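# Set up folding table and park utility cart

## Task

Set the folding table upright on its feet beside the wall so that every part of it lies within the blue tape and nothing crosses over it. Also move the utility cart into the yellow bay so that all four of its wheels sit inside the tape, none resting on the tape itself. At the finish the coffee table must still be standing upright, and the robot must not have toppled or be left leaning. Anything that stays in position only because the robot is holding it does not count.

## Robot and tools

ROBOT. A Hello Robot Stretch 4 with one arm: an omni-wheel base, a lift that rides up a mast, a single arm that telescopes forward, a three-joint wrist (yaw, pitch, roll) and a two-finger gripper. It stands about 1.6 m tall; the base edge lies within 0.23 m of the base origin. A loose object may occasionally get a short shove from outside.

FRAMES. Base frame: origin on the floor below the base centre, x ahead, y to the left, z up. hand_pose, the point between the fingers 0.015 m behind their tips, is reported in this frame and may be slightly wrong. With all wrist joints at 0 the hand axes line up with the base axes. The odometry frame is where the base frame was when the scene began.

execute_actions. Argument "actions": a list holding one action or nothing (empty = just report state and images). An action contains "base", "joints" or both, plus optional "pace" and "contact_limits"; alternatively {"end_of_arm": "enable_torque"} on its own, which re-powers any wrist or gripper motor that shut itself off. Motions in one action begin together and may finish at different times.
- "base": exactly one key, each a relative offset counted from the base's position in this scene's most recent state report, not a pose. translate_m: straight drive in metres, + forward, -2 to 2. strafe_m: sideways in metres, + left, -2 to 2. rotate_rad: turn in place in radians, + counter-clockwise seen from above, -3.2 to 3.2.
- "joints": absolute targets by name. lift_m 0 to 1.2 (tolerance 0.004); arm_m 0 to 0.55 extension (0.004); wrist_yaw_rad -1.134 to 4.276, 0 points ahead, + turns left, 3.14 is stowed, above 3.4 the arm may interfere (0.02); wrist_pitch_rad -1.117 to 4.259, 0 level, 1.57 pointing down (0.05); wrist_roll_rad -1.117 to 4.259, 0 keeps fingers level, + rolls clockwise viewed from behind (0.02); gripper_m 0 to 0.08, finger gap in metres (0.002). Out-of-range joint targets are clipped and flagged; any other bad value or unknown key rejects the whole call with no motion.
- "pace": "slow", "default", "fast", "max". Base speed 0.1/0.3/0.4/0.6 m/s and turning 1/2/3/4 rad/s respectively; with lift above 0.2 these are lowered, reaching 0.3 m/s and 1 rad/s at lift 1.2. No action runs past 15 s.
- "contact_limits": only {"arm_m": value}, 0 (gentlest) to 0.75 (strongest), default 0.5; the arm halts when it pushes harder.
- "cameras": list of head_camera, head_left_camera, head_right_camera, wrist_camera or "all"; omitted/null = all, [] = none.
A part left out of an action may still be driving toward its earlier target without the status showing it. If a result reports a stop, the remaining movement and finish calls in that same reply are skipped.

wait: "seconds" 0 to 10; nothing new is commanded, returns state and images.
zoom_image: "camera" and "region" [x0, y0, x1, y1] in pixels from the image's top-left, at most 504 x 504, on a camera that had a full image in the latest result.
finished_scene: "scene" = the current scene's integer number. Irreversible; call only once the result holds without the robot. Replying with no tool call ends everything.

RESULTS. base_status/joint_status: "done"; "off_target" (rested away from target, may keep pushing); "contact_stop_at_<key>" (met resistance; that part goes slack, a slack lift may sag, slack wheels may roll); "limit_stop_at_<name>"; "time_out"; "torque_fault". After a stop the old target is dropped. "limit_stop_at_tilt" means lean over 6 degrees: lift, arm and wheels go slack and ignore commands until it eases. "limit_stop_at_own_body": a joint nearly hit the robot; moving away works. Likely with pitch below -0.2 and roll below -0.4 or above 4. To unfold at the start, send lift_m 0.4 with wrist_yaw_rad 0. on_its_own lists uncommanded events; "held at" is a target, not a position.
lidar_m: 12 distances in metres, 30-degree sectors, 1st straight ahead then counter-clockwise (4th left, 7th rear, 10th right); "-" means nothing seen or closer than 0.25 m. It sees from about 0.15 m up to robot height, misses glass, thin legs and much behind. wrist_depth_mm: 7x7 grid from top-left, 100 to 2000 mm, includes the robot's body.
base_odometry counts wheel turns (slip looks like motion); heading -3.142 to 3.142, + left. If turned_by_wheels and turned_by_imu differ by over ~0.1 rad, something was hit or wheels slipped; heading error is about their difference. base_tilt forward/right in degrees, + when leaning that way, with ~1.5 degree fixed bias. motor_effort: percent of maximum, + toward higher joint values, bracket = noisy peak; wheels wheel_0..2 + means turning right. A rest effort flagged out of range suggests pushing or carrying.

GRIPPER. Command a gap smaller than the object to grip; it stops just past first contact until you open wider than the object. While pressing, the reading stays above the command and effort moves off 0. Effort held beyond ~50 points makes the motor fault and fingers go limp; re-enable with end_of_arm. "off_target" after closing usually means something is held. A level gripper carrying more than ~2.7 kg, or a wrist pressed hard, also faults.

CAUTIONS. Don't turn or drive with over 1 kg held and arm_m above 0.2, especially fast. Steady pushes or pulls, high grips and high contact limits can tip the robot. Avoid drops, slams, hard hits and forceful shoves, and keep the coffee table upright. A tilt flagged at rest may mean a wheel is on something low.

CAMERAS. head_camera (420x560 pinhole) atop the mast looks forward and down; rotate the base to look elsewhere. head_left_camera and head_right_camera (420x672 fisheyes) look more steeply down and show base and arm. wrist_camera (616x392) looks along the fingers, tips near the bottom. Calibration (K, distortion, T_world_to_cam from base frame) is approximate and updated in results when it changes.

Each tool is called as name(argument=value, ...) on one line, values as JSON.

## Session

execute_actions(actions=[])

Scene clock: 0.00 s.
base_odometry: x=+0.000 y=+0.000 heading=+0.000 (m, m, rad; odometry frame)
turned_by_wheels: +0.000 (rad since the last result)
turned_by_imu: +0.000 (rad since the last result)
base_tilt: forward=-0.2 right=+0.3 (deg)
lidar_m: 0.98 0.95 1.18 1.41 1.34 1.70 1.46 1.27 0.76 0.63 0.68 0.84
base_status: not commanded
joint_positions: lift_m=+0.134 arm_m=+0.001 wrist_yaw_rad=+3.046 wrist_pitch_rad=+0.005 wrist_roll_rad=+0.002 gripper_m=+0.040
joint_status: not commanded
motor_effort: lift_m=+20 arm_m=-1 wrist_yaw_rad=+1 wrist_pitch_rad=-9 wrist_roll_rad=+0 gripper_m=-1 wheel_0=+0 wheel_1=+0 wheel_2=+0 (%)
hand_pose: x=-0.0318 y=+0.1072 z=+0.3109 quat_wxyz=(+0.048, -0.002, +0.001, +0.999) (m; base frame)
wrist_depth_mm: 138 193 1661 1756 1863 - - / 107 141 1661 1808 1983 - - / 108 141 1576 1808 1983 - - / 123 145 1661 1808 1921 - - / 1366 1464 1661 1863 1921 - - / 1205 1336 1336 1336 1336 1308 1308 / 831 - 138 831 106 904 866
pictures: head_camera, head_left_camera, head_right_camera, wrist_camera
Images, in order (width x height): head_camera 420x560, head_left_camera 420x672, head_right_camera 420x672, wrist_camera 616x392.

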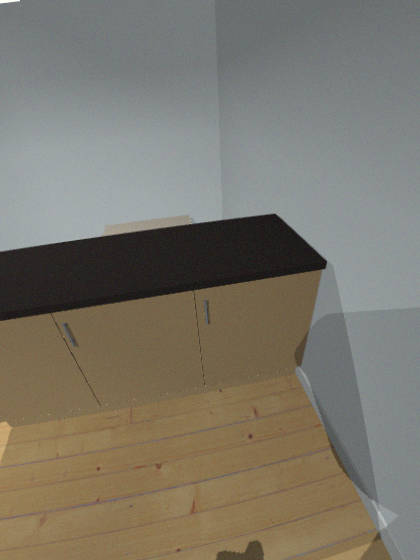

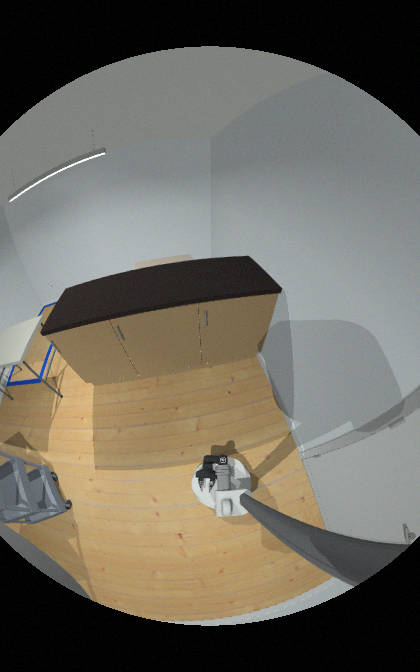

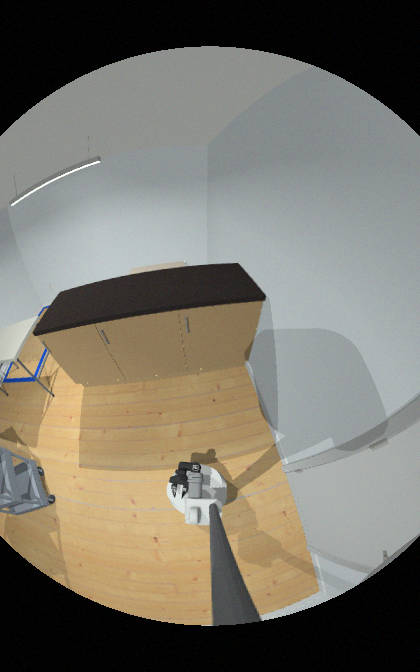

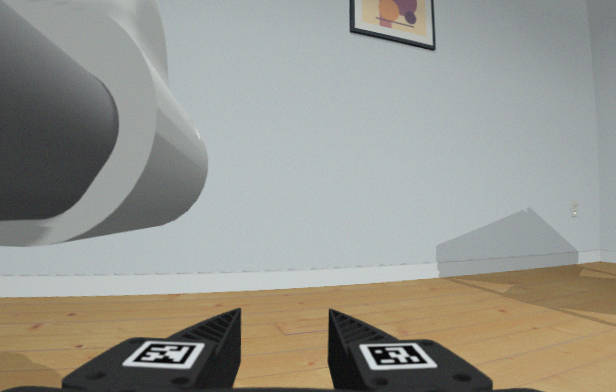

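execute_actions(actions=[{"base":{"rotate_rad":1.81}}], cameras=["head_camera","head_left_camera"])

execute_actions(actions=[{"base":{"translate_m":0.7}}], cameras=["head_camera","head_left_camera"])

Scene clock: 7.33 s.
base_odometry: x=+0.000 y=+0.000 heading=+1.810 (m, m, rad; odometry frame)
turned_by_wheels: +1.810 (rad since the last result)
turned_by_imu: +1.795 (rad since the last result)
base_tilt: forward=-0.2 right=+0.3 (deg)
lidar_m: 1.33 2.04 1.54 1.48 0.92 0.66 0.65 0.72 0.99 0.97 1.05 1.78
base_status: done
joint_positions: lift_m=+0.134 arm_m=+0.001 wrist_yaw_rad=+3.046 wrist_pitch_rad=+0.005 wrist_roll_rad=+0.002 gripper_m=+0.040
joint_status: not commanded
motor_effort: lift_m=+20(20) arm_m=-2(2) wrist_yaw_rad=+1(0) wrist_pitch_rad=-9(8) wrist_roll_rad=+1(1) gripper_m=-1(1) wheel_0=-1(6) wheel_1=+0(6) wheel_2=+0(7) (%)
hand_pose: x=-0.0318 y=+0.1072 z=+0.3109 quat_wxyz=(+0.048, -0.002, +0.001, +0.999) (m; base frame)
wrist_depth_mm: 138 193 820 831 842 866 891 / 107 142 809 831 842 866 878 / 108 141 778 831 831 878 878 / 123 145 788 820 842 854 878 / 768 788 788 820 820 842 854 / 759 788 788 809 820 854 878 / 759 - 138 788 106 831 854
pictures: head_camera, head_left_camera
Images, in order (width x height): head_camera 420x560, head_left_camera 420x672.

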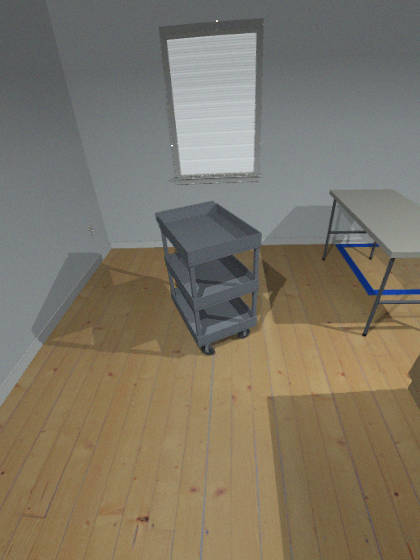

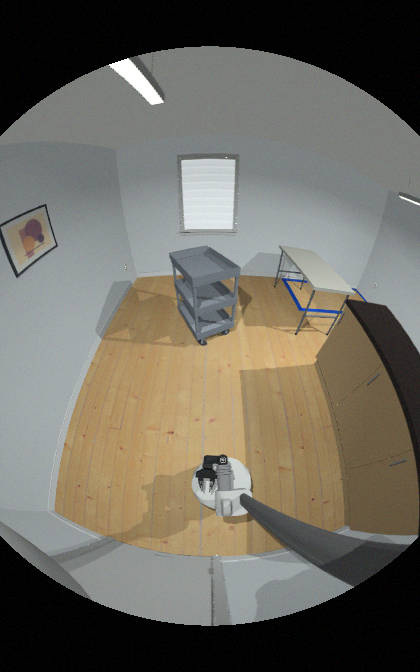

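Scene clock: 11.17 s.
base_odometry: x=-0.166 y=+0.680 heading=+1.810 (m, m, rad; odometry frame)
turned_by_wheels: +0.000 (rad since the last result)
turned_by_imu: -0.001 (rad since the last result)
base_tilt: forward=-0.2 right=+0.3 (deg)
lidar_m: 0.66 0.63 1.49 1.44 1.54 1.40 1.33 1.45 1.04 1.01 1.05 0.84
base_status: done
joint_positions: lift_m=+0.134 arm_m=+0.001 wrist_yaw_rad=+3.046 wrist_pitch_rad=+0.005 wrist_roll_rad=+0.002 gripper_m=+0.040
joint_status: not commanded
motor_effort: lift_m=+20(20) arm_m=-1(2) wrist_yaw_rad=+2(0) wrist_pitch_rad=-9(9) wrist_roll_rad=+2(1) gripper_m=-2(1) wheel_0=-1(4) wheel_1=-1(6) wheel_2=+2(9) (%)
hand_pose: x=-0.0318 y=+0.1072 z=+0.3109 quat_wxyz=(+0.048, -0.002, +0.001, +0.999) (m; base frame)
wrist_depth_mm: 138 193 1499 1576 1537 1661 1661 / 107 142 1499 1499 1537 1618 1661 / 108 141 1499 1499 1537 1661 1618 / 122 145 1464 1499 1576 1618 1708 / 1430 1430 1464 1499 1537 1618 1618 / 1205 1281 1308 1397 1397 1308 1281 / 842 - 138 854 106 904 878
pictures: head_camera, head_left_camera
Images, in order (width x height): head_camera 420x560, head_left_camera 420x672.

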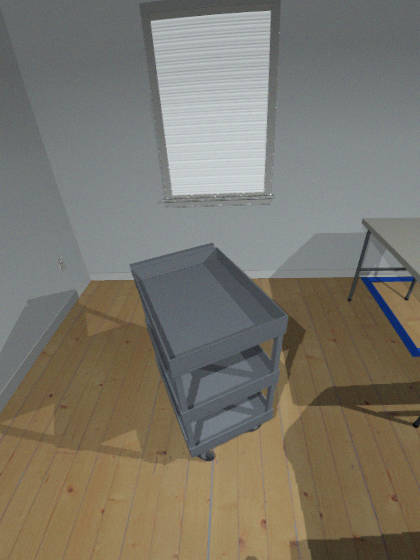

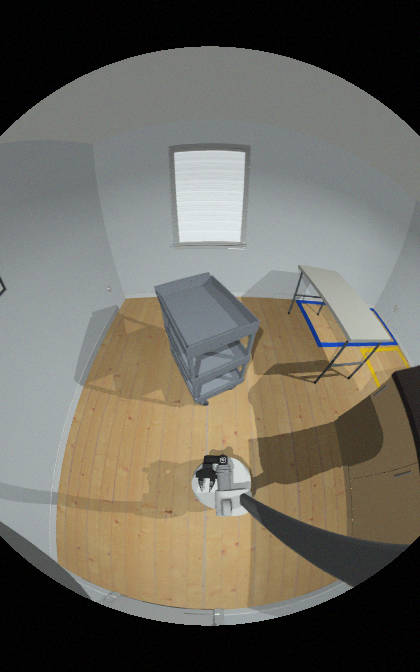

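execute_actions(actions=[{"base":{"strafe_m":-0.62}}], cameras=[])

execute_actions(actions=[{"base":{"translate_m":0.65}}], cameras=[])

execute_actions(actions=[{"base":{"rotate_rad":-1.58}}], cameras=["head_camera","head_left_camera"])

Scene clock: 25.83 s.
base_odometry: x=+0.437 y=+0.827 heading=+1.810 (m, m, rad; odometry frame)
turned_by_wheels: +0.000 (rad since the last result)
turned_by_imu: -0.001 (rad since the last result)
base_tilt: forward=-0.1 right=+0.3 (deg)
lidar_m: 1.62 0.88 0.95 2.04 1.89 1.43 1.40 0.57 0.41 0.38 0.41 0.84
base_status: done
joint_positions: lift_m=+0.134 arm_m=+0.001 wrist_yaw_rad=+3.046 wrist_pitch_rad=+0.005 wrist_roll_rad=+0.002 gripper_m=+0.040
joint_status: not commanded
motor_effort: lift_m=+20(20) arm_m=-1(1) wrist_yaw_rad=+0(1) wrist_pitch_rad=-9(9) wrist_roll_rad=+0(0) gripper_m=+0(1) wheel_0=-2(8) wheel_1=+1(7) wheel_2=+0(2) (%)
hand_pose: x=-0.0318 y=+0.1072 z=+0.3109 quat_wxyz=(+0.048, -0.002, +0.001, +0.999) (m; base frame)
wrist_depth_mm: 138 193 1576 1537 1708 1661 1756 / 107 142 1537 1537 1576 1618 1661 / 108 141 1537 1537 1661 1576 1661 / 122 146 1537 1576 1576 1618 1661 / 788 1366 1576 1537 1576 1618 1618 / 931 1229 1336 1397 1336 1366 1308 / 842 - 138 831 106 878 904
pictures: none
No camera images: the call's "cameras" was empty. Leave "cameras" out to get every camera's image.

Scene clock: 29.50 s.
base_odometry: x=+0.283 y=+1.459 heading=+1.810 (m, m, rad; odometry frame)
turned_by_wheels: +0.000 (rad since the last result)
turned_by_imu: -0.001 (rad since the last result)
base_tilt: forward=-0.2 right=+0.3 (deg)
lidar_m: 1.62 0.80 0.41 0.52 2.16 2.08 1.56 0.59 0.49 0.46 0.39 0.50
base_status: done
joint_positions: lift_m=+0.134 arm_m=+0.001 wrist_yaw_rad=+3.046 wrist_pitch_rad=+0.005 wrist_roll_rad=+0.002 gripper_m=+0.040
joint_status: not commanded
motor_effort: lift_m=+20(20) arm_m=-1(2) wrist_yaw_rad=+2(0) wrist_pitch_rad=-9(9) wrist_roll_rad=+0(0) gripper_m=+0(1) wheel_0=-1(5) wheel_1=+0(5) wheel_2=+2(8) (%)
hand_pose: x=-0.0318 y=+0.1072 z=+0.3109 quat_wxyz=(+0.048, -0.002, +0.001, +0.999) (m; base frame)
wrist_depth_mm: 138 192 - - - - - / 107 142 - - - - - / 108 141 - - - - - / 123 145 - - - - - / 831 1430 - - - - - / 960 1255 1308 1366 1336 1308 1308 / 831 - 138 842 106 891 878
pictures: none
No camera images: the call's "cameras" was empty. Leave "cameras" out to get every camera's image.

Scene clock: 31.57 s.
base_odometry: x=+0.283 y=+1.459 heading=+0.230 (m, m, rad; odometry frame)
turned_by_wheels: -1.580 (rad since the last result)
turned_by_imu: -1.569 (rad since the last result)
base_tilt: forward=-0.1 right=+0.3 (deg)
lidar_m: 0.51 0.38 0.53 1.63 0.81 0.41 0.50 2.16 2.13 1.54 0.61 0.50
base_status: done
joint_positions: lift_m=+0.134 arm_m=+0.001 wrist_yaw_rad=+3.046 wrist_pitch_rad=+0.005 wrist_roll_rad=+0.002 gripper_m=+0.040
joint_status: not commanded
motor_effort: lift_m=+20(20) arm_m=-1(2) wrist_yaw_rad=+0(1) wrist_pitch_rad=-9(9) wrist_roll_rad=+0(2) gripper_m=-1(0) wheel_0=+0(4) wheel_1=+0(4) wheel_2=+1(6) (%)
hand_pose: x=-0.0318 y=+0.1072 z=+0.3109 quat_wxyz=(+0.048, -0.002, +0.001, +0.999) (m; base frame)
wrist_depth_mm: 138 192 917 788 809 831 1863 / 107 142 - 976 1160 - 1921 / 108 141 741 554 621 788 1863 / 122 145 - - - - 1921 / 1863 - - - - - 1863 / 1229 1255 768 597 634 778 1336 / 831 - 138 535 106 831 878
pictures: head_camera, head_left_camera
Images, in order (width x height): head_camera 420x560, head_left_camera 420x672.

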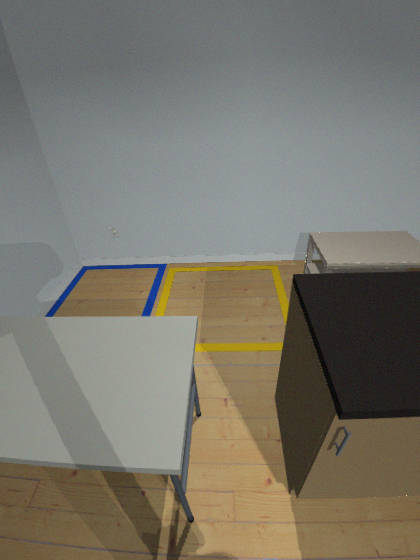

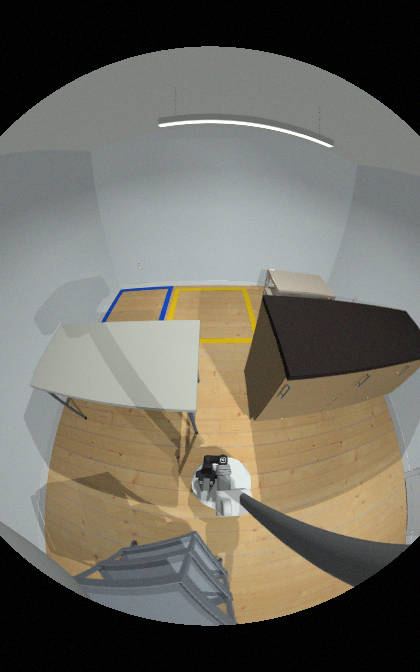

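execute_actions(actions=[{"base":{"strafe_m":0.13}}], cameras=[])

execute_actions(actions=[{"base":{"translate_m":0.55},"pace":"slow"}], cameras=["head_camera","head_left_camera"])

Scene clock: 42.90 s.
base_odometry: x=+0.253 y=+1.585 heading=+0.230 (m, m, rad; odometry frame)
turned_by_wheels: +0.000 (rad since the last result)
turned_by_imu: -0.002 (rad since the last result)
base_tilt: forward=-0.2 right=+0.3 (deg)
lidar_m: 0.34 0.39 0.53 1.50 1.56 0.44 0.37 2.16 2.25 1.64 0.61 0.60
base_status: done
joint_positions: lift_m=+0.134 arm_m=+0.001 wrist_yaw_rad=+3.046 wrist_pitch_rad=+0.005 wrist_roll_rad=+0.002 gripper_m=+0.040
joint_status: not commanded
motor_effort: lift_m=+20(20) arm_m=-2(2) wrist_yaw_rad=+2(1) wrist_pitch_rad=-9(9) wrist_roll_rad=+1(1) gripper_m=-1(0) wheel_0=+2(8) wheel_1=+0(8) wheel_2=+1(1) (%)
hand_pose: x=-0.0318 y=+0.1072 z=+0.3109 quat_wxyz=(+0.048, -0.002, +0.001, +0.999) (m; base frame)
wrist_depth_mm: 138 193 788 820 809 - 1756 / 107 141 - 1060 - - 1756 / 108 141 517 585 683 - 1708 / 123 145 521 - - - 1708 / 1921 - - - - - 1808 / 1205 1281 517 574 699 1078 1281 / 842 - 139 544 106 842 878
pictures: none
No camera images: the call's "cameras" was empty. Leave "cameras" out to get every camera's image.

Scene clock: 49.67 s.
base_odometry: x=+0.788 y=+1.711 heading=+0.230 (m, m, rad; odometry frame)
turned_by_wheels: +0.000 (rad since the last result)
turned_by_imu: -0.001 (rad since the last result)
base_tilt: forward=-0.2 right=+0.3 (deg)
lidar_m: 0.25 0.25 0.25 0.36 1.56 1.05 0.93 2.76 2.28 0.37 0.37 0.57
base_status: done
joint_positions: lift_m=+0.134 arm_m=+0.001 wrist_yaw_rad=+3.049 wrist_pitch_rad=+0.005 wrist_roll_rad=+0.002 gripper_m=+0.040
joint_status: not commanded
motor_effort: lift_m=+20(20) arm_m=-1(2) wrist_yaw_rad=-6(6) wrist_pitch_rad=-9(9) wrist_roll_rad=+1(1) gripper_m=-1(2) wheel_0=+3(5) wheel_1=+5(4) wheel_2=-5(10) (%)
hand_pose: x=-0.0321 y=+0.1068 z=+0.3109 quat_wxyz=(+0.046, -0.002, +0.001, +0.999) (m; base frame)
wrist_depth_mm: 138 193 - - - - 1756 / - 141 1397 1281 - - 1756 / 109 141 1098 - - - 1661 / 122 144 1229 - - - 1756 / 1863 - - 1661 - - 1661 / 1229 1281 1182 1229 1336 1397 1308 / 842 - 138 842 106 891 866
pictures: head_camera, head_left_camera
Images, in order (width x height): head_camera 420x560, head_left_camera 420x672.

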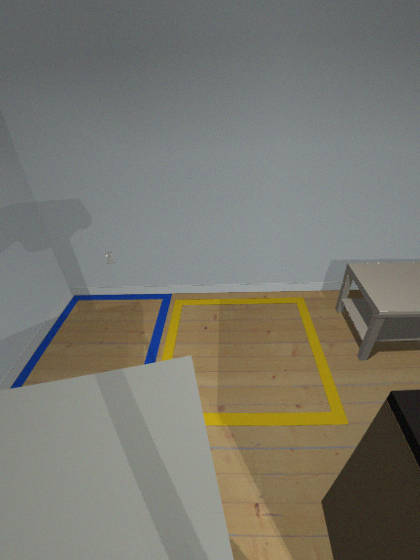

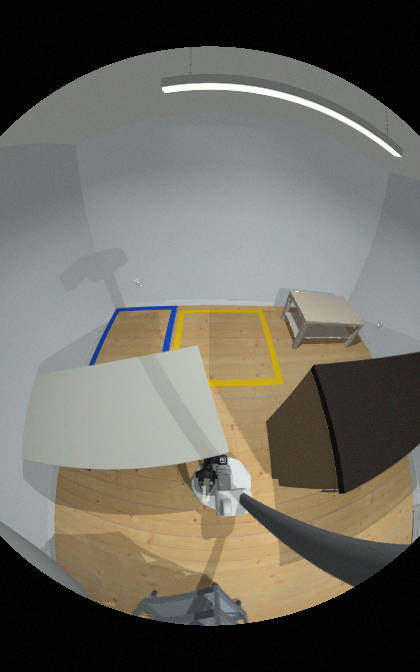

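Works and it's light.

execute_actions(actions=[{"base":{"translate_m":0.5},"pace":"slow"}], cameras=["head_left_camera"])

Scene clock: 64.57 s.
base_odometry: x=+1.275 y=+1.825 heading=+0.231 (m, m, rad; odometry frame)
turned_by_wheels: +0.000 (rad since the last result)
turned_by_imu: +0.000 (rad since the last result)
base_tilt: forward=-0.2 right=+0.3 (deg)
lidar_m: 0.25 0.25 0.25 0.25 0.45 1.65 1.44 0.55 0.40 0.39 1.22 1.31
base_status: done
joint_positions: lift_m=+0.134 arm_m=+0.001 wrist_yaw_rad=+3.050 wrist_pitch_rad=+0.005 wrist_roll_rad=+0.002 gripper_m=+0.040
joint_status: not commanded
motor_effort: lift_m=+20(20) arm_m=-1(1) wrist_yaw_rad=-8(10) wrist_pitch_rad=-9(9) wrist_roll_rad=+1(1) gripper_m=-1(0) wheel_0=+5(8) wheel_1=+4(7) wheel_2=-5(10) (%)
hand_pose: x=-0.0323 y=+0.1066 z=+0.3109 quat_wxyz=(+0.046, -0.002, +0.001, +0.999) (m; base frame)
wrist_depth_mm: 138 193 - - - - 1708 / - 141 - - - - 1756 / 109 141 1756 - - - 1708 / 122 144 1808 - - - 1708 / 1808 - - - - - 1708 / 1205 1255 1397 1366 1397 1366 1336 / 831 - 138 842 106 904 878
pictures: head_left_camera
Images, in order (width x height): head_left_camera 420x672.

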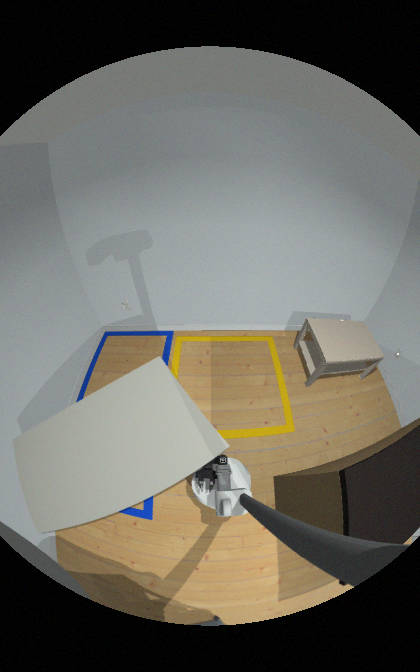

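execute_actions(actions=[{"base":{"rotate_rad":0.5},"pace":"slow"}], cameras=[])

execute_actions(actions=[{"base":{"translate_m":0.5},"pace":"slow"}], cameras=["head_left_camera"])

Scene clock: 71.50 s.
base_odometry: x=+1.275 y=+1.825 heading=+0.730 (m, m, rad; odometry frame)
turned_by_wheels: +0.500 (rad since the last result)
turned_by_imu: +0.494 (rad since the last result)
base_tilt: forward=-0.2 right=+0.3 (deg)
lidar_m: 0.25 0.25 0.25 0.45 1.67 1.42 0.56 0.40 0.41 1.22 1.27 0.25
base_status: done
joint_positions: lift_m=+0.134 arm_m=+0.001 wrist_yaw_rad=+3.047 wrist_pitch_rad=+0.005 wrist_roll_rad=+0.002 gripper_m=+0.040
joint_status: not commanded
motor_effort: lift_m=+20(20) arm_m=-1(1) wrist_yaw_rad=+0(9) wrist_pitch_rad=-9(9) wrist_roll_rad=+1(1) gripper_m=+0(0) wheel_0=-1(5) wheel_1=-2(4) wheel_2=-1(7) (%)
hand_pose: x=-0.0320 y=+0.1071 z=+0.3109 quat_wxyz=(+0.047, -0.002, +0.001, +0.999) (m; base frame)
wrist_depth_mm: 138 193 - - - - - / 107 141 - - - - - / 108 140 - - - - - / 123 145 - - - 1808 - / 512 661 - - - 1863 - / 530 661 1336 1308 1366 1336 1281 / 530 - 138 842 106 904 891
pictures: none
No camera images: the call's "cameras" was empty. Leave "cameras" out to get every camera's image.

Scene clock: 77.80 s.
base_odometry: x=+1.647 y=+2.158 heading=+0.730 (m, m, rad; odometry frame)
turned_by_wheels: +0.000 (rad since the last result)
turned_by_imu: -0.002 (rad since the last result)
base_tilt: forward=-0.1 right=+0.3 (deg)
lidar_m: 0.25 0.25 0.25 0.25 0.25 1.85 0.95 0.80 1.46 1.18 1.27 0.25
base_status: done
joint_positions: lift_m=+0.134 arm_m=+0.001 wrist_yaw_rad=+3.047 wrist_pitch_rad=+0.005 wrist_roll_rad=+0.002 gripper_m=+0.040
joint_status: not commanded
motor_effort: lift_m=+20(20) arm_m=+0(1) wrist_yaw_rad=-1(1) wrist_pitch_rad=-10(9) wrist_roll_rad=+1(1) gripper_m=-2(1) wheel_0=+4(8) wheel_1=+1(5) wheel_2=-7(10) (%)
hand_pose: x=-0.0320 y=+0.1071 z=+0.3109 quat_wxyz=(+0.047, -0.002, +0.001, +0.999) (m; base frame)
wrist_depth_mm: 138 193 - - - - - / 107 142 - - - - - / 108 140 - - - - - / 122 145 - - - - - / 768 960 - - - - - / 778 976 1205 1366 1366 1336 1308 / 768 - 138 854 106 891 878
pictures: head_left_camera
Images, in order (width x height): head_left_camera 420x672.

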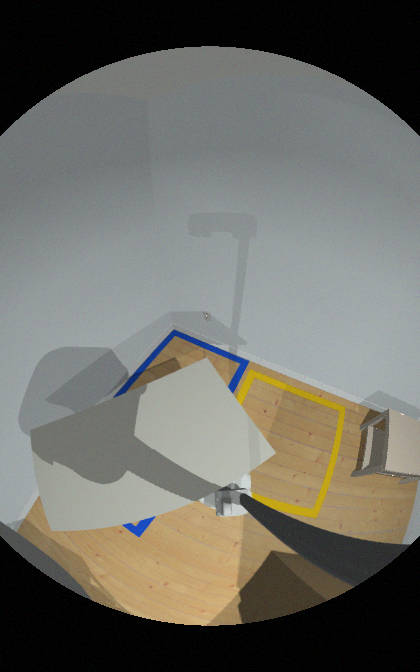

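execute_actions(actions=[{"base":{"translate_m":-0.25}}], cameras=[])

execute_actions(actions=[{"base":{"strafe_m":-0.32}}], cameras=[])

execute_actions(actions=[{"base":{"rotate_rad":1.08}}], cameras=[])

execute_actions(actions=[{"base":{"strafe_m":-0.36}}], cameras=["head_left_camera","head_camera"])

Scene clock: 89.50 s.
base_odometry: x=+1.461 y=+1.992 heading=+0.730 (m, m, rad; odometry frame)
turned_by_wheels: +0.000 (rad since the last result)
turned_by_imu: -0.001 (rad since the last result)
base_tilt: forward=-0.2 right=+0.3 (deg)
lidar_m: 0.25 0.25 0.25 0.35 1.98 1.64 0.76 0.57 0.80 1.18 1.42 0.34
base_status: done
joint_positions: lift_m=+0.134 arm_m=+0.001 wrist_yaw_rad=+3.047 wrist_pitch_rad=+0.005 wrist_roll_rad=+0.002 gripper_m=+0.040
joint_status: not commanded
motor_effort: lift_m=+20(20) arm_m=-1(1) wrist_yaw_rad=-1(0) wrist_pitch_rad=-9(8) wrist_roll_rad=+1(1) gripper_m=-2(1) wheel_0=+0(4) wheel_1=+1(1) wheel_2=-1(8) (%)
hand_pose: x=-0.0320 y=+0.1072 z=+0.3109 quat_wxyz=(+0.047, -0.002, +0.001, +0.999) (m; base frame)
wrist_depth_mm: 138 193 - - - - - / 107 142 - - - - - / 108 141 - - - 1983 - / 123 145 - - - - - / 627 820 - - - - - / 640 809 1281 1336 1366 1336 1308 / 640 - 138 854 106 904 854
pictures: none
No camera images: the call's "cameras" was empty. Leave "cameras" out to get every camera's image.

Scene clock: 91.90 s.
base_odometry: x=+1.674 y=+1.753 heading=+0.730 (m, m, rad; odometry frame)
turned_by_wheels: +0.000 (rad since the last result)
turned_by_imu: +0.000 (rad since the last result)
base_tilt: forward=-0.2 right=+0.3 (deg)
lidar_m: 1.28 0.36 0.40 0.59 2.06 1.79 0.42 0.50 1.47 0.87 1.09 1.21
base_status: done
joint_positions: lift_m=+0.134 arm_m=+0.001 wrist_yaw_rad=+3.047 wrist_pitch_rad=+0.005 wrist_roll_rad=+0.002 gripper_m=+0.040
joint_status: not commanded
motor_effort: lift_m=+20(20) arm_m=-1(0) wrist_yaw_rad=-1(0) wrist_pitch_rad=-9(9) wrist_roll_rad=-1(1) gripper_m=-1(1) wheel_0=-2(8) wheel_1=+1(9) wheel_2=+0(1) (%)
hand_pose: x=-0.0320 y=+0.1072 z=+0.3109 quat_wxyz=(+0.047, -0.002, +0.001, +0.999) (m; base frame)
wrist_depth_mm: 138 192 691 - - - - / 107 141 683 1098 - - - / 108 141 691 1098 - 1983 - / 122 145 676 - - - - / 621 564 683 - - - - / 654 574 647 1008 1336 1366 1281 / 634 - 138 854 106 891 878
pictures: none
No camera images: the call's "cameras" was empty. Leave "cameras" out to get every camera's image.

Scene clock: 93.67 s.
base_odometry: x=+1.674 y=+1.753 heading=+1.810 (m, m, rad; odometry frame)
turned_by_wheels: +1.080 (rad since the last result)
turned_by_imu: +1.071 (rad since the last result)
base_tilt: forward=-0.1 right=+0.3 (deg)
lidar_m: 0.42 0.61 1.98 0.88 0.43 0.54 1.47 0.87 1.11 1.22 0.42 0.36
base_status: done
joint_positions: lift_m=+0.134 arm_m=+0.001 wrist_yaw_rad=+3.047 wrist_pitch_rad=+0.005 wrist_roll_rad=+0.002 gripper_m=+0.040
joint_status: not commanded
motor_effort: lift_m=+20(20) arm_m=-1(1) wrist_yaw_rad=-1(0) wrist_pitch_rad=-9(9) wrist_roll_rad=+2(2) gripper_m=+0(1) wheel_0=+2(6) wheel_1=-1(5) wheel_2=+1(6) (%)
hand_pose: x=-0.0319 y=+0.1072 z=+0.3109 quat_wxyz=(+0.047, -0.002, +0.001, +0.999) (m; base frame)
wrist_depth_mm: 138 193 - - 820 455 424 / 107 141 - - 831 462 424 / 108 141 - - 820 466 421 / 122 145 - - 820 462 418 / 809 1983 - - 798 462 418 / 842 1281 1336 1366 788 452 413 / 788 - 138 854 106 418 410
pictures: none
No camera images: the call's "cameras" was empty. Leave "cameras" out to get every camera's image.

Scene clock: 96.20 s.
base_odometry: x=+2.024 y=+1.838 heading=+1.810 (m, m, rad; odometry frame)
turned_by_wheels: +0.000 (rad since the last result)
turned_by_imu: +0.000 (rad since the last result)
base_tilt: forward=-0.2 right=+0.3 (deg)
lidar_m: 0.25 0.30 1.09 0.94 0.75 1.06 0.72 0.80 0.89 0.84 0.92 0.65
base_status: done
joint_positions: lift_m=+0.134 arm_m=+0.001 wrist_yaw_rad=+3.047 wrist_pitch_rad=+0.005 wrist_roll_rad=+0.002 gripper_m=+0.040
joint_status: not commanded
motor_effort: lift_m=+20(20) arm_m=-1(1) wrist_yaw_rad=+1(0) wrist_pitch_rad=-9(9) wrist_roll_rad=+2(0) gripper_m=-1(0) wheel_0=+0(6) wheel_1=+0(6) wheel_2=+0(1) (%)
hand_pose: x=-0.0319 y=+0.1072 z=+0.3109 quat_wxyz=(+0.047, -0.002, +0.001, +0.999) (m; base frame)
wrist_depth_mm: 138 193 - - - - 768 / 107 141 - - - 1060 778 / 108 140 - - 1921 1098 778 / 123 145 1708 - 1921 1042 798 / 1366 1708 1756 - 1921 1078 778 / 991 1025 1078 1397 1366 1042 768 / 842 - 139 831 106 878 759
pictures: head_camera, head_left_camera
Images, in order (width x height): head_camera 420x560, head_left_camera 420x672.

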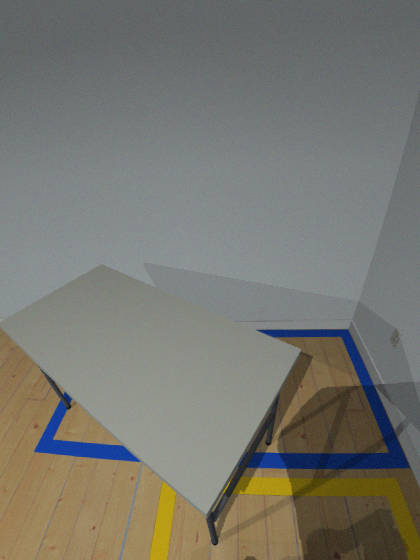

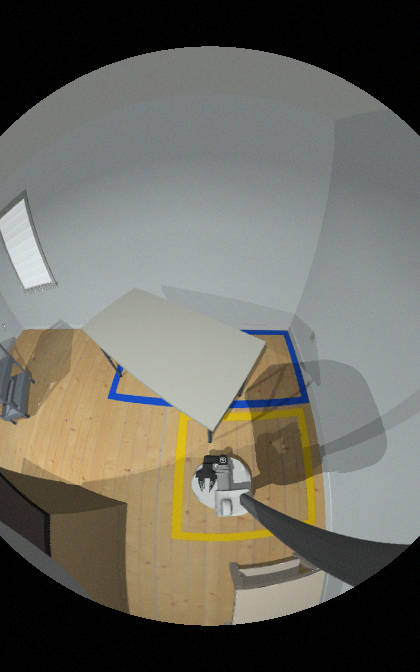

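execute_actions(actions=[{"base":{"translate_m":0.6},"pace":"slow"}], cameras=[])

execute_actions(actions=[{"base":{"translate_m":-0.35}}], cameras=[])

execute_actions(actions=[{"base":{"strafe_m":1.5},"pace":"fast"}], cameras=[])

execute_actions(actions=[{"base":{"translate_m":0.85},"pace":"fast"}], cameras=[])

execute_actions(actions=[{"base":{"rotate_rad":-1.57}}], cameras=["head_left_camera","head_camera"])

Scene clock: 113.60 s.
base_odometry: x=+1.882 y=+2.421 heading=+1.810 (m, m, rad; odometry frame)
turned_by_wheels: +0.000 (rad since the last result)
turned_by_imu: -0.002 (rad since the last result)
base_tilt: forward=-0.1 right=+0.3 (deg)
lidar_m: 0.25 0.25 0.29 2.13 1.18 1.11 1.34 1.23 0.92 0.88 0.95 1.03
base_status: done
joint_positions: lift_m=+0.134 arm_m=+0.000 wrist_yaw_rad=+3.047 wrist_pitch_rad=+0.005 wrist_roll_rad=+0.002 gripper_m=+0.040
joint_status: not commanded
motor_effort: lift_m=+20(20) arm_m=+1(1) wrist_yaw_rad=-2(24) wrist_pitch_rad=-9(9) wrist_roll_rad=+0(0) gripper_m=+0(1) wheel_0=+4(5) wheel_1=+5(9) wheel_2=-8(13) (%)
hand_pose: x=-0.0322 y=+0.1071 z=+0.3109 quat_wxyz=(+0.047, -0.002, +0.001, +0.999) (m; base frame)
wrist_depth_mm: 138 191 - - - - - / 107 141 - - - 1078 1098 / 108 140 - - 1863 1060 1078 / 122 145 - - 1808 1060 1042 / 1499 1756 - - 1756 1078 1060 / 1229 1281 1336 1366 1336 1042 1060 / 842 - 138 831 106 891 878
pictures: none
No camera images: the call's "cameras" was empty. Leave "cameras" out to get every camera's image.

Scene clock: 116.27 s.
base_odometry: x=+1.965 y=+2.081 heading=+1.810 (m, m, rad; odometry frame)
turned_by_wheels: +0.000 (rad since the last result)
turned_by_imu: -0.001 (rad since the last result)
base_tilt: forward=-0.1 right=+0.3 (deg)
lidar_m: 0.50 0.53 1.02 2.14 0.88 1.02 0.99 1.06 0.90 0.87 0.93 1.34
base_status: done
joint_positions: lift_m=+0.134 arm_m=+0.000 wrist_yaw_rad=+3.047 wrist_pitch_rad=+0.005 wrist_roll_rad=+0.002 gripper_m=+0.040
joint_status: not commanded
motor_effort: lift_m=+20(20) arm_m=+0(0) wrist_yaw_rad=-1(2) wrist_pitch_rad=-8(9) wrist_roll_rad=+0(1) gripper_m=-1(0) wheel_0=+0(4) wheel_1=+1(7) wheel_2=+0(8) (%)
hand_pose: x=-0.0321 y=+0.1072 z=+0.3109 quat_wxyz=(+0.047, -0.002, +0.001, +0.999) (m; base frame)
wrist_depth_mm: 138 191 - - - - 768 / 107 142 - - - 1042 768 / 108 140 - - 1863 1078 778 / 123 146 - - 1863 1060 768 / 1060 1756 1983 - 1808 1060 759 / 1078 1255 1308 1366 1397 1025 750 / 842 - 138 854 106 866 750
pictures: none
No camera images: the call's "cameras" was empty. Leave "cameras" out to get every camera's image.

Scene clock: 121.23 s.
base_odometry: x=+0.508 y=+1.725 heading=+1.811 (m, m, rad; odometry frame)
turned_by_wheels: +0.000 (rad since the last result)
turned_by_imu: -0.007 (rad since the last result)
base_tilt: forward=-0.2 right=+0.3 (deg)
lidar_m: 1.42 1.51 0.78 0.64 2.43 2.33 0.57 0.46 0.70 2.36 1.04 0.88
base_status: done
joint_positions: lift_m=+0.134 arm_m=+0.000 wrist_yaw_rad=+3.047 wrist_pitch_rad=+0.005 wrist_roll_rad=+0.002 gripper_m=+0.040
joint_status: not commanded
motor_effort: lift_m=+20(20) arm_m=+0(0) wrist_yaw_rad=+0(0) wrist_pitch_rad=-10(9) wrist_roll_rad=+0(1) gripper_m=+0(0) wheel_0=+1(12) wheel_1=-1(10) wheel_2=+1(1) (%)
hand_pose: x=-0.0321 y=+0.1072 z=+0.3109 quat_wxyz=(+0.047, -0.002, +0.001, +0.999) (m; base frame)
wrist_depth_mm: 138 193 - - - - - / 107 142 - - - - - / 108 141 1983 - - - - / 123 145 - - - - - / 539 750 - - - - - / 544 831 1336 1397 1336 1336 1308 / 574 - 138 854 106 891 878
pictures: none
No camera images: the call's "cameras" was empty. Leave "cameras" out to get every camera's image.

Scene clock: 124.63 s.
base_odometry: x=+0.306 y=+2.551 heading=+1.810 (m, m, rad; odometry frame)
turned_by_wheels: +0.000 (rad since the last result)
turned_by_imu: +0.000 (rad since the last result)
base_tilt: forward=-0.1 right=+0.3 (deg)
lidar_m: 0.57 0.60 0.85 0.99 0.91 0.99 1.32 1.37 2.50 0.30 0.36 0.59
base_status: done
joint_positions: lift_m=+0.134 arm_m=+0.000 wrist_yaw_rad=+3.047 wrist_pitch_rad=+0.005 wrist_roll_rad=+0.002 gripper_m=+0.040
joint_status: not commanded
motor_effort: lift_m=+20(20) arm_m=+1(0) wrist_yaw_rad=+1(1) wrist_pitch_rad=-8(8) wrist_roll_rad=+1(1) gripper_m=+0(1) wheel_0=-2(6) wheel_1=-2(4) wheel_2=+1(12) (%)
hand_pose: x=-0.0321 y=+0.1072 z=+0.3109 quat_wxyz=(+0.047, -0.002, +0.001, +0.999) (m; base frame)
wrist_depth_mm: 138 193 - - - - 831 / 107 141 - - - 1098 1060 / 108 140 - - - - - / 122 145 - - - - - / 1366 1366 - - - - - / 1229 1281 1336 1308 1336 1078 809 / 842 - 138 854 106 904 891
pictures: none
No camera images: the call's "cameras" was empty. Leave "cameras" out to get every camera's image.

Scene clock: 126.70 s.
base_odometry: x=+0.306 y=+2.551 heading=+0.240 (m, m, rad; odometry frame)
turned_by_wheels: -1.570 (rad since the last result)
turned_by_imu: -1.559 (rad since the last result)
base_tilt: forward=-0.1 right=+0.3 (deg)
lidar_m: 0.29 0.33 0.60 0.57 0.61 0.84 2.28 0.90 1.00 1.32 1.37 2.45
base_status: done
joint_positions: lift_m=+0.134 arm_m=+0.000 wrist_yaw_rad=+3.047 wrist_pitch_rad=+0.005 wrist_roll_rad=+0.002 gripper_m=+0.040
joint_status: not commanded
motor_effort: lift_m=+20(20) arm_m=+0(0) wrist_yaw_rad=-1(1) wrist_pitch_rad=-9(9) wrist_roll_rad=+2(0) gripper_m=-2(1) wheel_0=-1(6) wheel_1=-1(8) wheel_2=+0(6) (%)
hand_pose: x=-0.0321 y=+0.1072 z=+0.3109 quat_wxyz=(+0.047, -0.002, +0.001, +0.999) (m; base frame)
wrist_depth_mm: 138 193 - - 1499 842 634 / 107 141 - - 1464 891 640 / 108 140 - - 1537 878 647 / 122 146 - - 1537 866 640 / 878 - - - 1499 878 634 / 991 1182 1336 1336 1229 866 640 / 854 - 139 842 106 798 615
pictures: head_camera, head_left_camera
Images, in order (width x height): head_camera 420x560, head_left_camera 420x672.

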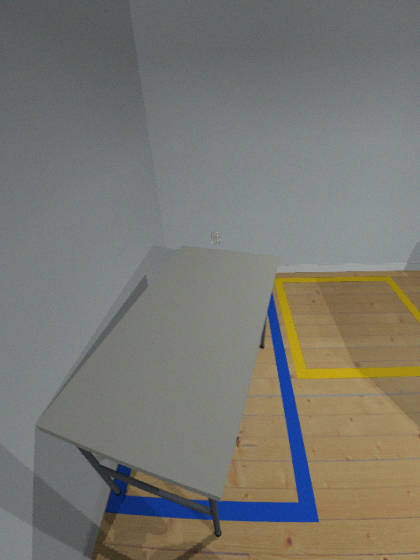

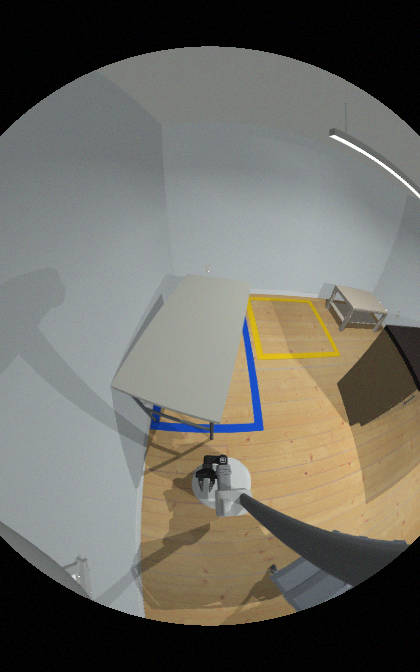

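execute_actions(actions=[{"base":{"strafe_m":0.16}}], cameras=[])

execute_actions(actions=[{"base":{"rotate_rad":-0.35}}], cameras=[])

execute_actions(actions=[{"base":{"translate_m":0.48},"pace":"slow"}], cameras=[])

execute_actions(actions=[{"base":{"translate_m":-0.48}}], cameras=["head_left_camera","head_camera"])

Scene clock: 134.53 s.
base_odometry: x=+0.268 y=+2.706 heading=+0.240 (m, m, rad; odometry frame)
turned_by_wheels: +0.000 (rad since the last result)
turned_by_imu: -0.002 (rad since the last result)
base_tilt: forward=-0.1 right=+0.2 (deg)
lidar_m: 0.34 0.40 0.44 0.42 0.42 0.63 2.13 1.01 1.09 1.48 1.55 0.33
base_status: done
joint_positions: lift_m=+0.134 arm_m=+0.000 wrist_yaw_rad=+3.047 wrist_pitch_rad=+0.005 wrist_roll_rad=+0.002 gripper_m=+0.040
joint_status: not commanded
motor_effort: lift_m=+20(20) arm_m=+0(0) wrist_yaw_rad=+1(1) wrist_pitch_rad=-9(9) wrist_roll_rad=+2(1) gripper_m=-1(0) wheel_0=+1(7) wheel_1=+0(7) wheel_2=+0(1) (%)
hand_pose: x=-0.0321 y=+0.1072 z=+0.3109 quat_wxyz=(+0.047, -0.002, +0.001, +0.999) (m; base frame)
wrist_depth_mm: 138 192 - - 1042 603 455 / 107 141 - - 1060 615 459 / 108 141 - - 1060 603 452 / 123 145 - - 1060 615 449 / 946 - - - 1060 609 449 / 1098 1255 1336 1366 1025 603 445 / 842 - 138 854 106 554 442
pictures: none
No camera images: the call's "cameras" was empty. Leave "cameras" out to get every camera's image.

Scene clock: 135.67 s.
base_odometry: x=+0.268 y=+2.706 heading=-0.110 (m, m, rad; odometry frame)
turned_by_wheels: -0.350 (rad since the last result)
turned_by_imu: -0.348 (rad since the last result)
base_tilt: forward=-0.2 right=+0.2 (deg)
lidar_m: 0.29 0.32 0.42 0.40 0.41 0.47 0.78 1.05 0.98 1.19 1.47 1.63
base_status: done
joint_positions: lift_m=+0.134 arm_m=+0.000 wrist_yaw_rad=+3.047 wrist_pitch_rad=+0.005 wrist_roll_rad=+0.002 gripper_m=+0.040
joint_status: not commanded
motor_effort: lift_m=+20(20) arm_m=+0(1) wrist_yaw_rad=+0(0) wrist_pitch_rad=-9(9) wrist_roll_rad=+2(2) gripper_m=-1(2) wheel_0=-1(4) wheel_1=-1(5) wheel_2=-2(5) (%)
hand_pose: x=-0.0321 y=+0.1072 z=+0.3109 quat_wxyz=(+0.047, -0.002, +0.001, +0.999) (m; base frame)
wrist_depth_mm: 138 192 - 931 621 466 384 / 107 141 1863 960 634 466 387 / 108 140 1464 960 627 466 379 / 122 146 1499 931 627 462 379 / 1808 - 1808 917 621 459 379 / 1205 1255 1281 946 609 459 379 / 842 - 138 820 106 433 375
pictures: none
No camera images: the call's "cameras" was empty. Leave "cameras" out to get every camera's image.

Scene clock: 141.73 s.
base_odometry: x=+0.744 y=+2.653 heading=-0.110 (m, m, rad; odometry frame)
turned_by_wheels: +0.000 (rad since the last result)
turned_by_imu: +0.000 (rad since the last result)
base_tilt: forward=-0.2 right=+0.4 (deg)
lidar_m: 0.25 0.25 0.25 0.44 0.56 0.64 1.10 1.33 1.32 1.28 1.29 2.13
base_status: done
joint_positions: lift_m=+0.134 arm_m=+0.000 wrist_yaw_rad=+3.053 wrist_pitch_rad=+0.005 wrist_roll_rad=+0.002 gripper_m=+0.040
joint_status: not commanded
on_its_own: wrist_yaw_rad is at rest, and its effort (-19) is outside its rest range (-13 to +13)
motor_effort: lift_m=+20(20) arm_m=+0(0) wrist_yaw_rad=-19(21) wrist_pitch_rad=-9(10) wrist_roll_rad=+1(0) gripper_m=+0(1) wheel_0=+4(6) wheel_1=+7(8) wheel_2=-6(11) (%)
hand_pose: x=-0.0328 y=+0.1058 z=+0.3109 quat_wxyz=(+0.044, -0.002, +0.001, +0.999) (m; base frame)
wrist_depth_mm: 138 191 - 1308 866 647 530 / - 141 - 1366 878 634 521 / 108 140 - 1308 866 621 521 / 121 141 - 1281 854 627 521 / 1921 - - 1255 842 627 512 / 1205 1308 1308 1160 842 634 512 / 842 - 139 854 106 591 512
pictures: none
No camera images: the call's "cameras" was empty. Leave "cameras" out to get every camera's image.

Scene clock: 144.83 s.
base_odometry: x=+0.267 y=+2.706 heading=-0.110 (m, m, rad; odometry frame)
turned_by_wheels: +0.000 (rad since the last result)
turned_by_imu: -0.001 (rad since the last result)
base_tilt: forward=-0.1 right=+0.3 (deg)
lidar_m: 0.61 0.63 0.50 0.41 0.42 0.50 0.78 1.03 0.99 1.17 1.46 1.66
base_status: done
joint_positions: lift_m=+0.134 arm_m=+0.000 wrist_yaw_rad=+3.047 wrist_pitch_rad=+0.005 wrist_roll_rad=+0.002 gripper_m=+0.040
joint_status: not commanded
motor_effort: lift_m=+20(20) arm_m=+0(0) wrist_yaw_rad=+0(20) wrist_pitch_rad=-9(10) wrist_roll_rad=+1(0) gripper_m=-2(1) wheel_0=+0(3) wheel_1=+0(8) wheel_2=-2(8) (%)
hand_pose: x=-0.0321 y=+0.1072 z=+0.3109 quat_wxyz=(+0.047, -0.002, +0.001, +0.999) (m; base frame)
wrist_depth_mm: 138 193 - 917 634 466 384 / 107 142 1983 976 627 466 387 / 108 141 1464 946 634 469 379 / 122 145 1464 946 627 462 379 / 1863 - 1808 931 621 466 384 / 1205 1308 1308 917 615 459 379 / 831 - 138 831 106 436 375
pictures: head_camera, head_left_camera
Images, in order (width x height): head_camera 420x560, head_left_camera 420x672.

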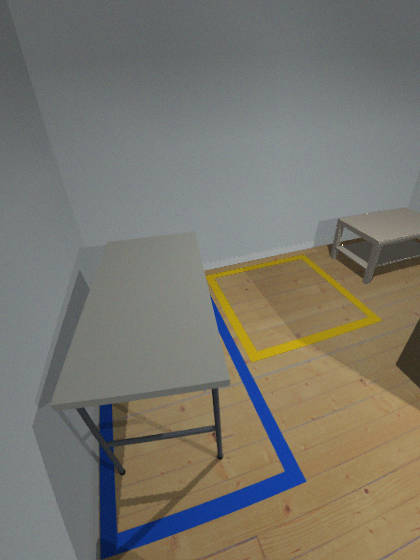

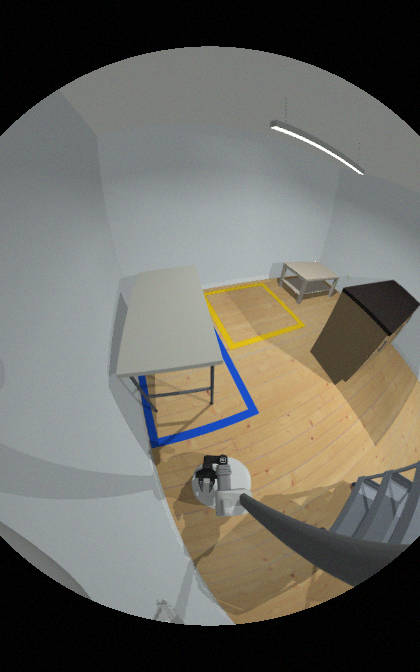

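execute_actions(actions=[{"base":{"translate_m":0.05},"joints":{"lift_m":0.35,"wrist_yaw_rad":0.3,"gripper_m":0}}], cameras=[])

execute_actions(actions=[{"joints":{"arm_m":0.33,"wrist_yaw_rad":0.1}}])

Scene clock: 152.97 s.
base_odometry: x=+0.317 y=+2.701 heading=-0.110 (m, m, rad; odometry frame)
turned_by_wheels: +0.000 (rad since the last result)
turned_by_imu: -0.002 (rad since the last result)
base_tilt: forward=-0.2 right=+0.3 (deg)
lidar_m: 0.56 0.55 0.53 0.42 0.43 0.51 0.80 1.04 1.03 3.27 1.45 1.65
base_status: done
joint_positions: lift_m=+0.350 arm_m=+0.000 wrist_yaw_rad=+0.301 wrist_pitch_rad=+0.005 wrist_roll_rad=+0.002 gripper_m=+0.000
joint_status: all done
motor_effort: lift_m=+23(24) arm_m=+0(1) wrist_yaw_rad=-1(7) wrist_pitch_rad=-9(8) wrist_roll_rad=+1(1) gripper_m=-3(1) wheel_0=-1(4) wheel_1=-1(5) wheel_2=+0(7) (%)
hand_pose: x=+0.4004 y=-0.0205 z=+0.5270 quat_wxyz=(+0.989, +0.001, +0.002, +0.150) (m; base frame)
wrist_depth_mm: 917 1366 - - - - - / 397 392 382 370 - - - / 661 676 668 574 - - - / 917 1397 - 1537 - - - / 931 1397 - - - - - / 904 1397 - 1499 - - - / 931 1281 108 106 1308 1366 1336
pictures: none
No camera images: the call's "cameras" was empty. Leave "cameras" out to get every camera's image.

Scene clock: 155.07 s.
base_odometry: x=+0.317 y=+2.701 heading=-0.110 (m, m, rad; odometry frame)
turned_by_wheels: +0.000 (rad since the last result)
turned_by_imu: -0.001 (rad since the last result)
base_tilt: forward=-0.1 right=+0.2 (deg)
lidar_m: 0.55 0.57 0.53 0.43 0.43 0.48 0.82 1.04 1.04 3.29 1.45 1.64
base_status: not commanded
joint_positions: lift_m=+0.350 arm_m=+0.329 wrist_yaw_rad=+0.100 wrist_pitch_rad=+0.005 wrist_roll_rad=+0.002 gripper_m=+0.000
joint_status: all done
motor_effort: lift_m=+23(23) arm_m=+4(4) wrist_yaw_rad=-1(4) wrist_pitch_rad=-9(9) wrist_roll_rad=+0(1) gripper_m=-2(2) wheel_0=-1(2) wheel_1=-1(1) wheel_2=+0(0) (%)
hand_pose: x=+0.7204 y=-0.0657 z=+0.5270 quat_wxyz=(+0.999, +0.001, +0.002, +0.050) (m; base frame)
wrist_depth_mm: 255 251 1921 1983 - - - / 355 359 452 1983 - - - / 676 683 854 1983 - - - / 1499 1708 1808 1921 - - - / 1464 1756 1756 1983 - - - / 1537 1661 1808 1863 - - 1863 / 1229 1366 108 106 1336 1336 1336
pictures: head_camera, head_left_camera, head_right_camera, wrist_camera
camera_calibration (this result's frames):
wrist_camera: T_world_to_cam=[[0.0667963, -0.997766, -0.00145924, -0.116494], [0.0030219, 0.0016648, -0.999994, 0.580204], [0.997762, 0.0667915, 0.00312635, -0.566525], [0, 0, 0, 1]] pos_world=[0.571285, -0.0793601, 0.581802]
Images, in order (width x height): head_camera 420x560, head_left_camera 420x672, head_right_camera 420x672, wrist_camera 616x392.

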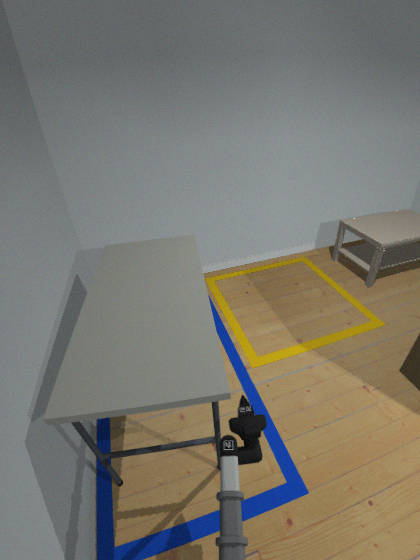

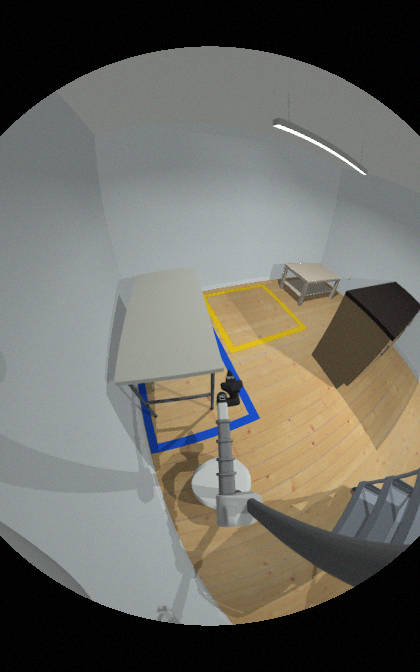

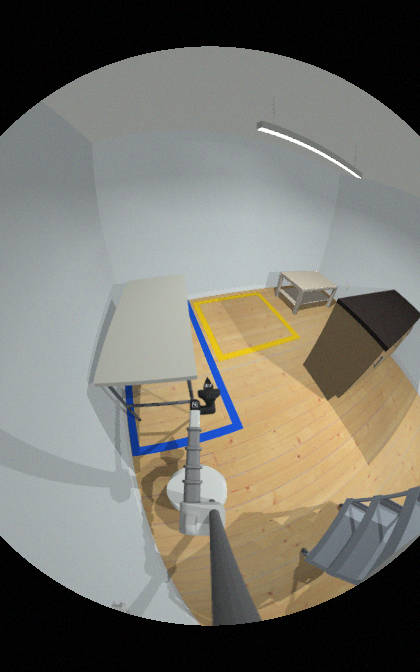

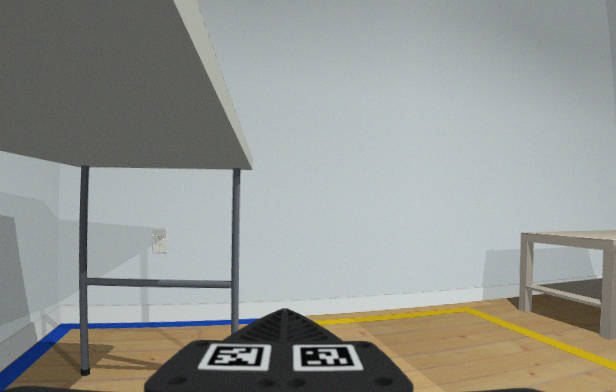

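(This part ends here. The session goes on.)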